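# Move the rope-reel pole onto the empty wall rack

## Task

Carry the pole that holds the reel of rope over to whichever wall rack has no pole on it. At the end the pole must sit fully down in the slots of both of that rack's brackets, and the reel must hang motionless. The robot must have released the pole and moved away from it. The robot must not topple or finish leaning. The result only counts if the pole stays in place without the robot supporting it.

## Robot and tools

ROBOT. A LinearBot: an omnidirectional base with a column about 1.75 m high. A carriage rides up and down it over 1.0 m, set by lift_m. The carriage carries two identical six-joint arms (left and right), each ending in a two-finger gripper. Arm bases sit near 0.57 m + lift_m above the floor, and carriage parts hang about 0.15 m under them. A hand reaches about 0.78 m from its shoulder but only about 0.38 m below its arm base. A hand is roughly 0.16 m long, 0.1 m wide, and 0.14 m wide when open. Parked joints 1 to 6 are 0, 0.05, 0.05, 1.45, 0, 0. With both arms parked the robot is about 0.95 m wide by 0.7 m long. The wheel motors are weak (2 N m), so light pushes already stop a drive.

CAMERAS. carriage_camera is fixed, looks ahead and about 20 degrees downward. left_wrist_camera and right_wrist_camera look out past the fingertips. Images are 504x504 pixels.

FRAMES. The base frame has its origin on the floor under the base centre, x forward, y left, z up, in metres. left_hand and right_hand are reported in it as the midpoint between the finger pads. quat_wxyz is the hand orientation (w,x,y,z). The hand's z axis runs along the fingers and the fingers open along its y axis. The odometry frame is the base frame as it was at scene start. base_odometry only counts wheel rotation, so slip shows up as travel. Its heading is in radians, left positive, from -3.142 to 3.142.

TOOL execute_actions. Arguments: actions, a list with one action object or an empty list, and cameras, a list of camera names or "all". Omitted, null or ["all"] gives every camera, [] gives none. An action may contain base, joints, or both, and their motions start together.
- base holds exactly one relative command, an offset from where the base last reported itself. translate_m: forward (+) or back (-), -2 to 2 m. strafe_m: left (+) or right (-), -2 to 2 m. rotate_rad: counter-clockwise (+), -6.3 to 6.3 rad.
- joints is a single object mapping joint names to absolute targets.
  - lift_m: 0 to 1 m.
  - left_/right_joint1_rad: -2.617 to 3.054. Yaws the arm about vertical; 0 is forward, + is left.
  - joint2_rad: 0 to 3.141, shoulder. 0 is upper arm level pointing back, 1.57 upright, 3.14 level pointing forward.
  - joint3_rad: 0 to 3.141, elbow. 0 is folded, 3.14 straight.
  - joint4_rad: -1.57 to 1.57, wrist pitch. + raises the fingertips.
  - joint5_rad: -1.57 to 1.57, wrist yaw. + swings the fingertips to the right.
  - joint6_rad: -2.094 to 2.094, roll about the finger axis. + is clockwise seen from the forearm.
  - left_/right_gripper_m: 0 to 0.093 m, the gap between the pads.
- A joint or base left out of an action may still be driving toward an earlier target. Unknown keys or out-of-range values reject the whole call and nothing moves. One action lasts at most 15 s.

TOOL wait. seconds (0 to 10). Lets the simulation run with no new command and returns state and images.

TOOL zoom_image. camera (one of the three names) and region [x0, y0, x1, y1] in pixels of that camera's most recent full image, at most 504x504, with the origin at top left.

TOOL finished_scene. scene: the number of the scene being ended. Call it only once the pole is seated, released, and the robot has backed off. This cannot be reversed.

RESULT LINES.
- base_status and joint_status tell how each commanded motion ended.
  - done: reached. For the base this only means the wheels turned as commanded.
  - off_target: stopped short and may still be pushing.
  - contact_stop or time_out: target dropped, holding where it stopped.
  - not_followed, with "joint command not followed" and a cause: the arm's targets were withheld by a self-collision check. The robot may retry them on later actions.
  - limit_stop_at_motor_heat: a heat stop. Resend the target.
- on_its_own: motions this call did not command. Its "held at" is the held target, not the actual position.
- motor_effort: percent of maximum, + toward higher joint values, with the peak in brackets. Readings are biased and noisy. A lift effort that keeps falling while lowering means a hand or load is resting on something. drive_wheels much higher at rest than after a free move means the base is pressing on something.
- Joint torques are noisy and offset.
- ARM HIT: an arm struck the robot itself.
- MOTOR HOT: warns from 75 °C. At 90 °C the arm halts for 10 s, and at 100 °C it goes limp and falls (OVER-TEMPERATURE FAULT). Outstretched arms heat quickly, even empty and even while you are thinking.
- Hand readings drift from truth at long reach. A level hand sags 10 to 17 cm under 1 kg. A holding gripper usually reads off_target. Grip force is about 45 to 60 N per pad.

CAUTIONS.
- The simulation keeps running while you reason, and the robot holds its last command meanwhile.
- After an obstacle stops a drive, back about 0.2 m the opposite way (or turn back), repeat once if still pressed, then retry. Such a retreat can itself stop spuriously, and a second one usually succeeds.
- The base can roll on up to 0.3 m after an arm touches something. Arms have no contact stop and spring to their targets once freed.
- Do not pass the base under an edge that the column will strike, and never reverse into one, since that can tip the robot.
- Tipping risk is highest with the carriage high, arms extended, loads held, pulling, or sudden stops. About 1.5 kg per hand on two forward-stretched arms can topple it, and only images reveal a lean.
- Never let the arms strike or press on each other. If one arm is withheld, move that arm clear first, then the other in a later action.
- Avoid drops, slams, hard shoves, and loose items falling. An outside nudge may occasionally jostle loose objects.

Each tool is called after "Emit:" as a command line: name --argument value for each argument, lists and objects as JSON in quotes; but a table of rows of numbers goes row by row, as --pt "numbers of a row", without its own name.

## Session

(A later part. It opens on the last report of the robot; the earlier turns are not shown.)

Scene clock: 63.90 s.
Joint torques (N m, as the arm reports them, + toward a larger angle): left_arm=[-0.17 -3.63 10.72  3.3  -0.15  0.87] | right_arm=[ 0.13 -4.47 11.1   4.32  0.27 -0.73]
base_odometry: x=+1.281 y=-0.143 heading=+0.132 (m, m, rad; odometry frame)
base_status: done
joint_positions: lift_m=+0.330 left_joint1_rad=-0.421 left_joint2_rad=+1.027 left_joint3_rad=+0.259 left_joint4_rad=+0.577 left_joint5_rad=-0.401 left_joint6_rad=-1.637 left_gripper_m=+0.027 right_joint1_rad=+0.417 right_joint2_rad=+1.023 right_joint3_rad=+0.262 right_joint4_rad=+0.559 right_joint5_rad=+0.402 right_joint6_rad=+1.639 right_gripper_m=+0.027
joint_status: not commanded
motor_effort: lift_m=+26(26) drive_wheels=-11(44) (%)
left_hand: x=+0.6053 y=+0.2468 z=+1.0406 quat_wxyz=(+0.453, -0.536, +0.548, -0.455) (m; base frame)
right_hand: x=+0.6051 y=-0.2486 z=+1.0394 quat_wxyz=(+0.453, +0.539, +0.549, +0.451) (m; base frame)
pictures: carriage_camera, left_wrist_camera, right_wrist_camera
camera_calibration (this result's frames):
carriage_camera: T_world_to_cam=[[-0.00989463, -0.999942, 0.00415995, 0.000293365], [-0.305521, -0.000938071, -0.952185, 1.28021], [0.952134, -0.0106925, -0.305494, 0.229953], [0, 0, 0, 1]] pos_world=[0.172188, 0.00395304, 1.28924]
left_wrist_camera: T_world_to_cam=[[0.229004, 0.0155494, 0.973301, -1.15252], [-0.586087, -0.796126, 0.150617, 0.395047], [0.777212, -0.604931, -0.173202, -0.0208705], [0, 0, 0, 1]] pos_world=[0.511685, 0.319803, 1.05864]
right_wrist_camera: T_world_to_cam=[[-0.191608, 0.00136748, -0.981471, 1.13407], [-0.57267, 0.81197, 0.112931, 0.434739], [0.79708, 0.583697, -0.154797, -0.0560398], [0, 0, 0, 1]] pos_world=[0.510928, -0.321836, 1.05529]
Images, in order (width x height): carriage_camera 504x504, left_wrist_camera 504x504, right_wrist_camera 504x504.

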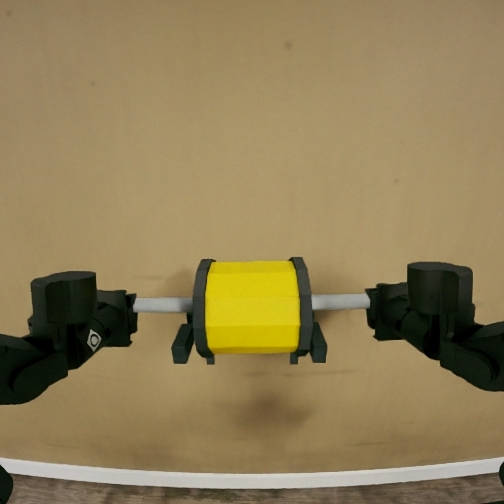

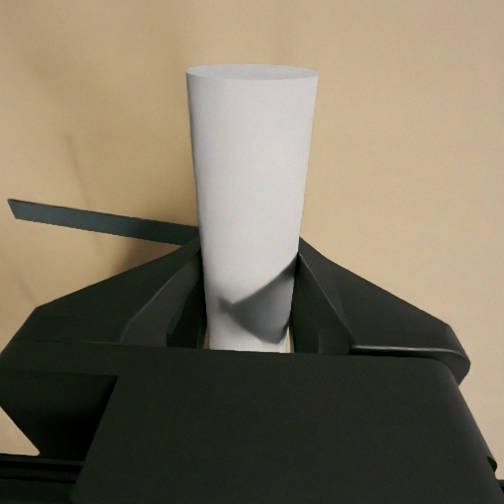

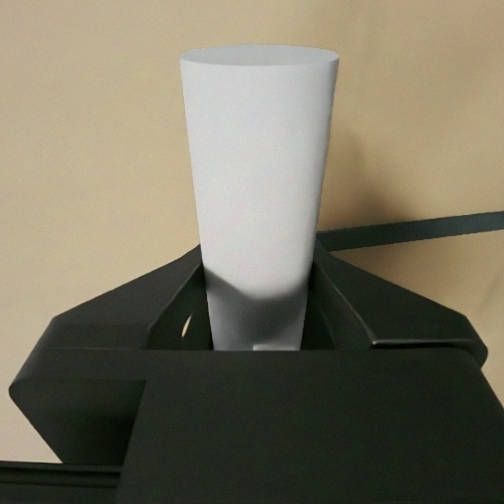

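Emit:
execute_actions --actions '[{"base":{"strafe_m":0.006}}]' --cameras '[]'

Emit:
execute_actions --actions '[{"base":{"translate_m":0.03},"joints":{"lift_m":0.31}}]'

Emit:
zoom_image --camera "carriage_camera" --region '[130, 240, 380, 400]'

Scene clock: 72.73 s.
Joint torques (N m, as the arm reports them, + toward a larger angle): left_arm=[-0.2  -3.63 10.73  3.29 -0.16  0.86] | right_arm=[ 0.16 -4.45 11.08  4.32  0.26 -0.73]
base_odometry: x=+1.280 y=-0.138 heading=+0.131 (m, m, rad; odometry frame)
base_status: done
joint_positions: lift_m=+0.330 left_joint1_rad=-0.421 left_joint2_rad=+1.027 left_joint3_rad=+0.259 left_joint4_rad=+0.578 left_joint5_rad=-0.401 left_joint6_rad=-1.637 left_gripper_m=+0.027 right_joint1_rad=+0.417 right_joint2_rad=+1.023 right_joint3_rad=+0.262 right_joint4_rad=+0.559 right_joint5_rad=+0.402 right_joint6_rad=+1.639 right_gripper_m=+0.027
joint_status: not commanded
motor_effort: lift_m=+26(26) drive_wheels=+7(11) (%)
left_hand: x=+0.6053 y=+0.2468 z=+1.0407 quat_wxyz=(+0.453, -0.536, +0.548, -0.455) (m; base frame)
right_hand: x=+0.6051 y=-0.2486 z=+1.0394 quat_wxyz=(+0.453, +0.539, +0.549, +0.451) (m; base frame)
pictures: none
No camera images: the call's "cameras" was empty. Leave "cameras" out to get every camera's image.

Scene clock: 73.70 s.
Joint torques (N m, as the arm reports them, + toward a larger angle): left_arm=[-0.15 -3.69 10.79  3.32 -0.17  0.87] | right_arm=[ 0.17 -4.48 11.18  4.36  0.28 -0.7 ]
base_odometry: x=+1.310 y=-0.133 heading=+0.132 (m, m, rad; odometry frame)
base_status: done
joint_positions: lift_m=+0.310 left_joint1_rad=-0.421 left_joint2_rad=+1.027 left_joint3_rad=+0.259 left_joint4_rad=+0.575 left_joint5_rad=-0.400 left_joint6_rad=-1.639 left_gripper_m=+0.027 right_joint1_rad=+0.417 right_joint2_rad=+1.023 right_joint3_rad=+0.262 right_joint4_rad=+0.558 right_joint5_rad=+0.401 right_joint6_rad=+1.639 right_gripper_m=+0.027
joint_status: all done
motor_effort: lift_m=+26(27) drive_wheels=+4(42) (%)
left_hand: x=+0.6052 y=+0.2468 z=+1.0201 quat_wxyz=(+0.452, -0.537, +0.548, -0.455) (m; base frame)
right_hand: x=+0.6050 y=-0.2485 z=+1.0191 quat_wxyz=(+0.452, +0.539, +0.550, +0.450) (m; base frame)
pictures: carriage_camera, left_wrist_camera, right_wrist_camera
camera_calibration (this result's frames):
carriage_camera: T_world_to_cam=[[-0.00989463, -0.999942, 0.00415995, 0.000376622], [-0.305521, -0.000938071, -0.952185, 1.26115], [0.952134, -0.0106925, -0.305494, 0.223839], [0, 0, 0, 1]] pos_world=[0.172188, 0.00395304, 1.26923]
left_wrist_camera: T_world_to_cam=[[0.231087, 0.0161419, 0.972799, -1.1334], [-0.585847, -0.795968, 0.152375, 0.396089], [0.776776, -0.605124, -0.174481, -0.0227535], [0, 0, 0, 1]] pos_world=[0.511637, 0.3198, 1.03825]
right_wrist_camera: T_world_to_cam=[[-0.193039, 0.000755113, -0.981191, 1.11449], [-0.573111, 0.811596, 0.113378, 0.436637], [0.796416, 0.584218, -0.156237, -0.0572004], [0, 0, 0, 1]] pos_world=[0.510938, -0.321797, 1.03509]
Images, in order (width x height): carriage_camera 504x504, left_wrist_camera 504x504, right_wrist_camera 504x504.

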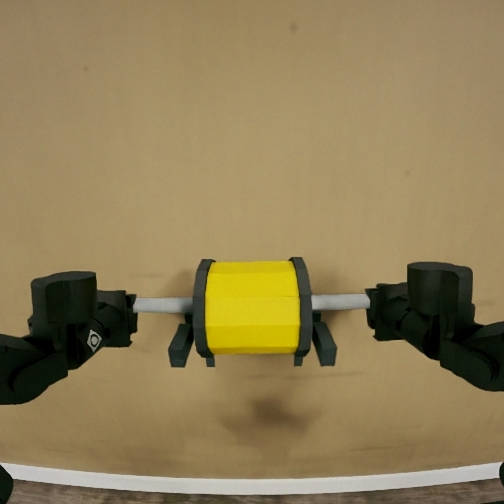

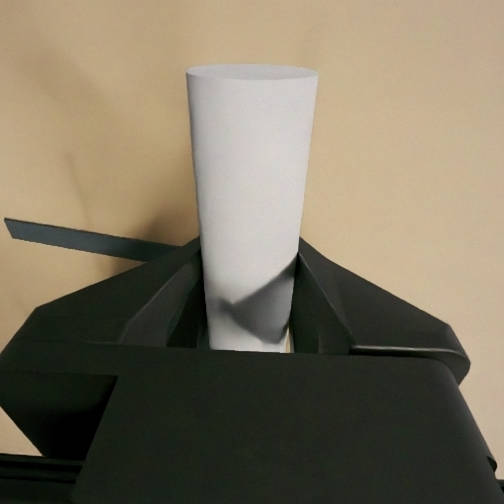

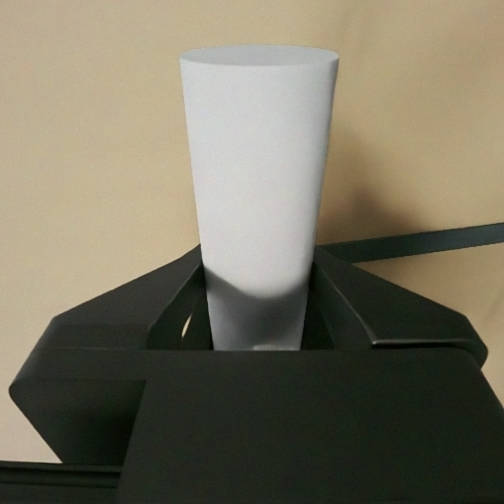

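Region (130, 240, 380, 400) of carriage_camera's 504x504 image, scaled by 2.016, with more detail than that image has; it fills the top 323 rows of this view, and the rest is white.

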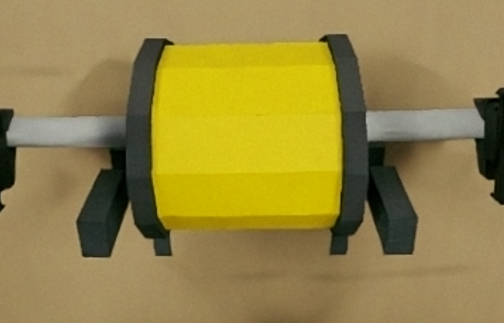

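Emit:
execute_actions --actions '[{"joints":{"lift_m":0.26}}]' --cameras '["carriage_camera"]'

Emit:
zoom_image --camera "carriage_camera" --region '[130, 240, 380, 400]'

Scene clock: 76.83 s.
Joint torques (N m, as the arm reports them, + toward a larger angle): left_arm=[-0.16 -3.53 10.83  3.05 -0.16  0.69] | right_arm=[ 0.17 -4.35 11.03  4.08  0.23 -0.69]
base_odometry: x=+1.310 y=-0.133 heading=+0.132 (m, m, rad; odometry frame)
base_status: not commanded
joint_positions: lift_m=+0.260 left_joint1_rad=-0.421 left_joint2_rad=+1.027 left_joint3_rad=+0.259 left_joint4_rad=+0.605 left_joint5_rad=-0.403 left_joint6_rad=-1.625 left_gripper_m=+0.027 right_joint1_rad=+0.417 right_joint2_rad=+1.023 right_joint3_rad=+0.262 right_joint4_rad=+0.579 right_joint5_rad=+0.404 right_joint6_rad=+1.635 right_gripper_m=+0.027
joint_status: all done
motor_effort: lift_m=+25(27) drive_wheels=-8(8) (%)
left_hand: x=+0.6063 y=+0.2467 z=+0.9771 quat_wxyz=(+0.461, -0.530, +0.542, -0.462) (m; base frame)
right_hand: x=+0.6059 y=-0.2486 z=+0.9741 quat_wxyz=(+0.457, +0.536, +0.544, +0.456) (m; base frame)
pictures: carriage_camera
camera_calibration (this result's frames):
carriage_camera: T_world_to_cam=[[-0.00989463, -0.999942, 0.00415995, 0.000584074], [-0.305521, -0.000938071, -0.952185, 1.21367], [0.952134, -0.0106925, -0.305494, 0.208604], [0, 0, 0, 1]] pos_world=[0.172188, 0.00395304, 1.21936]
Images, in order (width x height): carriage_camera 504x504.

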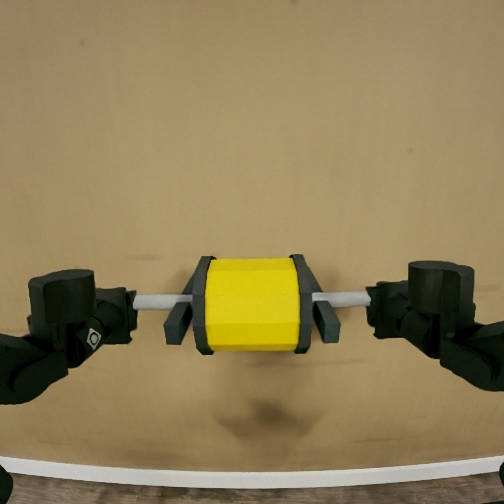

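Region (130, 240, 380, 400) of carriage_camera's 504x504 image, scaled by 2.016, with more detail than that image has; it fills the top 323 rows of this view, and the rest is white.

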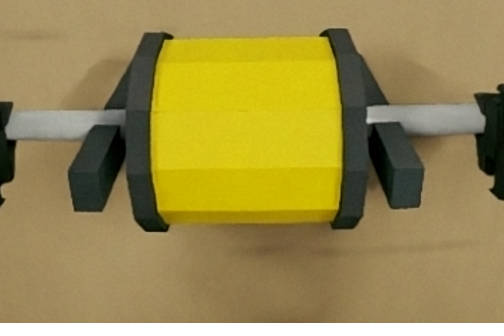

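Seated.

Emit:
execute_actions --actions '[{"joints":{"lift_m":0.215}}]' --cameras '[]'

Emit:
execute_actions --actions '[{"joints":{"left_gripper_m":0.093,"right_gripper_m":0.093}}]'

Emit:
execute_actions --actions '[{"base":{"translate_m":-0.45}}]'

Scene clock: 79.40 s.
Joint torques (N m, as the arm reports them, + toward a larger angle): left_arm=[-0.34 -2.09  9.31  1.85 -0.04 -0.06] | right_arm=[ 0.2  -3.11  9.54  2.53  0.13 -0.12]
base_odometry: x=+1.310 y=-0.133 heading=+0.132 (m, m, rad; odometry frame)
base_status: not commanded
joint_positions: lift_m=+0.215 left_joint1_rad=-0.421 left_joint2_rad=+1.009 left_joint3_rad=+0.277 left_joint4_rad=+0.740 left_joint5_rad=-0.416 left_joint6_rad=-1.563 left_gripper_m=+0.027 right_joint1_rad=+0.417 right_joint2_rad=+1.008 right_joint3_rad=+0.283 right_joint4_rad=+0.710 right_joint5_rad=+0.414 right_joint6_rad=+1.573 right_gripper_m=+0.027
joint_status: all done
motor_effort: lift_m=+23(22) drive_wheels=+2(8) (%)
left_hand: x=+0.6095 y=+0.2476 z=+0.9774 quat_wxyz=(+0.502, -0.496, +0.500, -0.502) (m; base frame)
right_hand: x=+0.6104 y=-0.2483 z=+0.9736 quat_wxyz=(+0.497, +0.502, +0.505, +0.496) (m; base frame)
pictures: none
No camera images: the call's "cameras" was empty. Leave "cameras" out to get every camera's image.

Scene clock: 80.13 s.
Joint torques (N m, as the arm reports them, + toward a larger angle): left_arm=[-0.18 -2.28  9.45  1.84  0.   -0.04] | right_arm=[ 0.16 -3.1   9.64  2.53  0.1  -0.14]
base_odometry: x=+1.310 y=-0.133 heading=+0.132 (m, m, rad; odometry frame)
base_status: not commanded
joint_positions: lift_m=+0.215 left_joint1_rad=-0.421 left_joint2_rad=+1.009 left_joint3_rad=+0.277 left_joint4_rad=+0.740 left_joint5_rad=-0.416 left_joint6_rad=-1.564 left_gripper_m=+0.093 right_joint1_rad=+0.417 right_joint2_rad=+1.008 right_joint3_rad=+0.283 right_joint4_rad=+0.710 right_joint5_rad=+0.414 right_joint6_rad=+1.573 right_gripper_m=+0.093
joint_status: all done
motor_effort: lift_m=+23(23) drive_wheels=+3(2) (%)
left_hand: x=+0.6095 y=+0.2476 z=+0.9774 quat_wxyz=(+0.501, -0.496, +0.500, -0.502) (m; base frame)
right_hand: x=+0.6104 y=-0.2483 z=+0.9736 quat_wxyz=(+0.497, +0.502, +0.505, +0.496) (m; base frame)
pictures: carriage_camera, left_wrist_camera, right_wrist_camera
camera_calibration (this result's frames):
carriage_camera: T_world_to_cam=[[-0.00989463, -0.999942, 0.00415995, 0.000770297], [-0.305521, -0.000938071, -0.952185, 1.17104], [0.952134, -0.0106925, -0.305494, 0.194928], [0, 0, 0, 1]] pos_world=[0.172188, 0.00395304, 1.17459]
left_wrist_camera: T_world_to_cam=[[0.0477951, 0.0236732, 0.998577, -1.00822], [-0.597041, -0.8008, 0.0475608, 0.516197], [0.800786, -0.598464, -0.0241404, -0.1963], [0, 0, 0, 1]] pos_world=[0.513573, 0.31976, 0.977498]
right_wrist_camera: T_world_to_cam=[[-0.0216157, 0.0102883, -0.999713, 0.986701], [-0.579901, 0.814418, 0.02092, 0.539564], [0.8144, 0.580187, -0.0116381, -0.221448], [0, 0, 0, 1]] pos_world=[0.51457, -0.321101, 0.972553]
Images, in order (width x height): carriage_camera 504x504, left_wrist_camera 504x504, right_wrist_camera 504x504.

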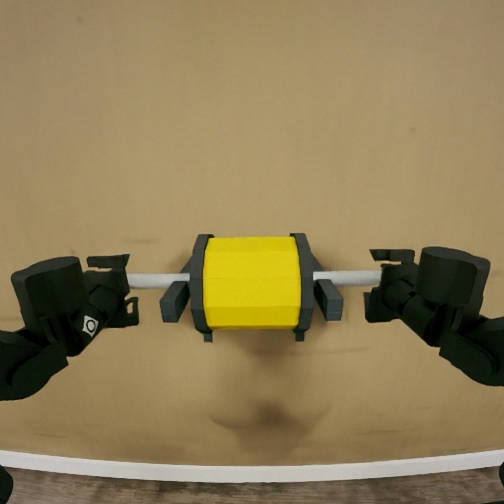

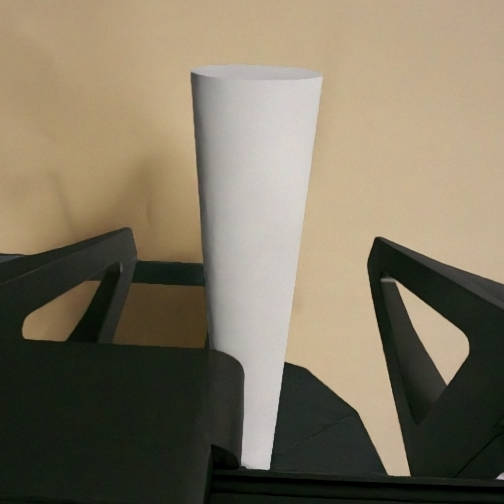

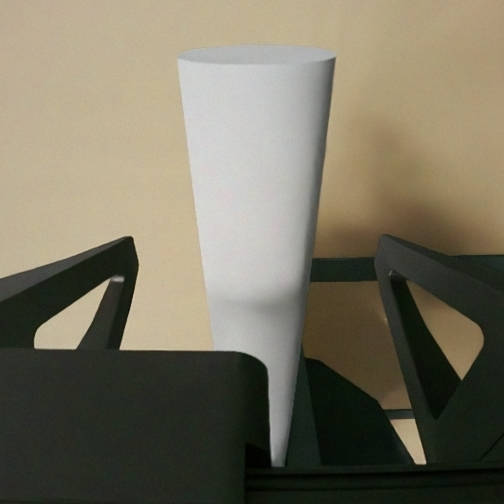

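Scene clock: 83.10 s.
Joint torques (N m, as the arm reports them, + toward a larger angle): left_arm=[-0.21 -2.16  9.6   1.82  0.01 -0.04] | right_arm=[ 0.18 -3.2   9.57  2.55  0.09 -0.14]
base_odometry: x=+0.864 y=-0.192 heading=+0.132 (m, m, rad; odometry frame)
base_status: done
joint_positions: lift_m=+0.215 left_joint1_rad=-0.421 left_joint2_rad=+1.009 left_joint3_rad=+0.277 left_joint4_rad=+0.740 left_joint5_rad=-0.416 left_joint6_rad=-1.564 left_gripper_m=+0.093 right_joint1_rad=+0.417 right_joint2_rad=+1.008 right_joint3_rad=+0.283 right_joint4_rad=+0.711 right_joint5_rad=+0.414 right_joint6_rad=+1.573 right_gripper_m=+0.093
joint_status: not commanded
motor_effort: lift_m=+23(23) drive_wheels=-7(46) (%)
left_hand: x=+0.6095 y=+0.2476 z=+0.9774 quat_wxyz=(+0.501, -0.496, +0.500, -0.502) (m; base frame)
right_hand: x=+0.6104 y=-0.2483 z=+0.9739 quat_wxyz=(+0.497, +0.502, +0.505, +0.497) (m; base frame)
pictures: carriage_camera, left_wrist_camera, right_wrist_camera
camera_calibration (this result's frames):
carriage_camera: T_world_to_cam=[[-0.00989463, -0.999942, 0.00415995, 0.000770297], [-0.305521, -0.000938071, -0.952185, 1.17104], [0.952134, -0.0106925, -0.305494, 0.194928], [0, 0, 0, 1]] pos_world=[0.172188, 0.00395304, 1.17459]
left_wrist_camera: T_world_to_cam=[[0.0477969, 0.024054, 0.998567, -1.00831], [-0.597043, -0.80078, 0.0478673, 0.515894], [0.800784, -0.598475, -0.0239136, -0.196518], [0, 0, 0, 1]] pos_world=[0.513573, 0.31976, 0.977471]
right_wrist_camera: T_world_to_cam=[[-0.0205633, 0.0107543, -0.999731, 0.986457], [-0.579612, 0.81463, 0.020685, 0.539718], [0.814633, 0.579882, -0.0105181, -0.22272], [0, 0, 0, 1]] pos_world=[0.514547, -0.321128, 0.972684]
Images, in order (width x height): carriage_camera 504x504, left_wrist_camera 504x504, right_wrist_camera 504x504.

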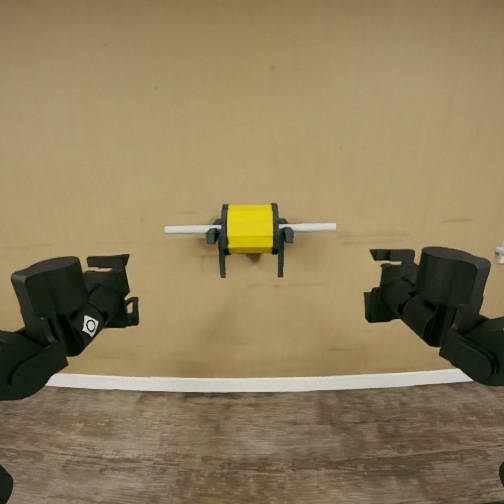

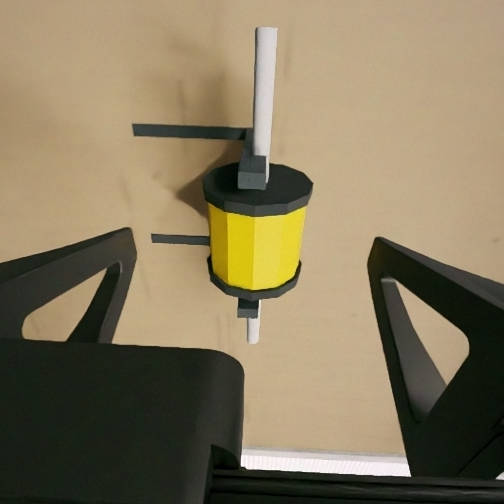

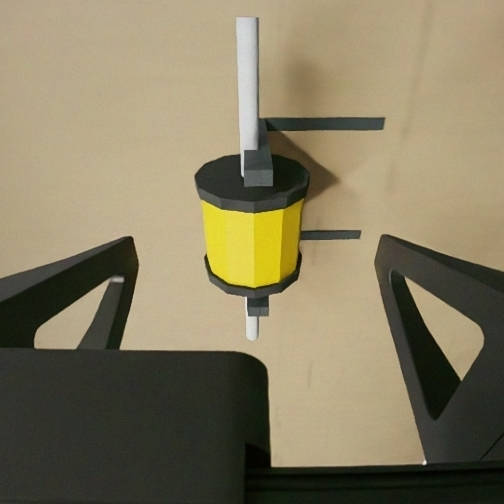

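Emit:
finished_scene --scene 1

The scene is finished: the task was done.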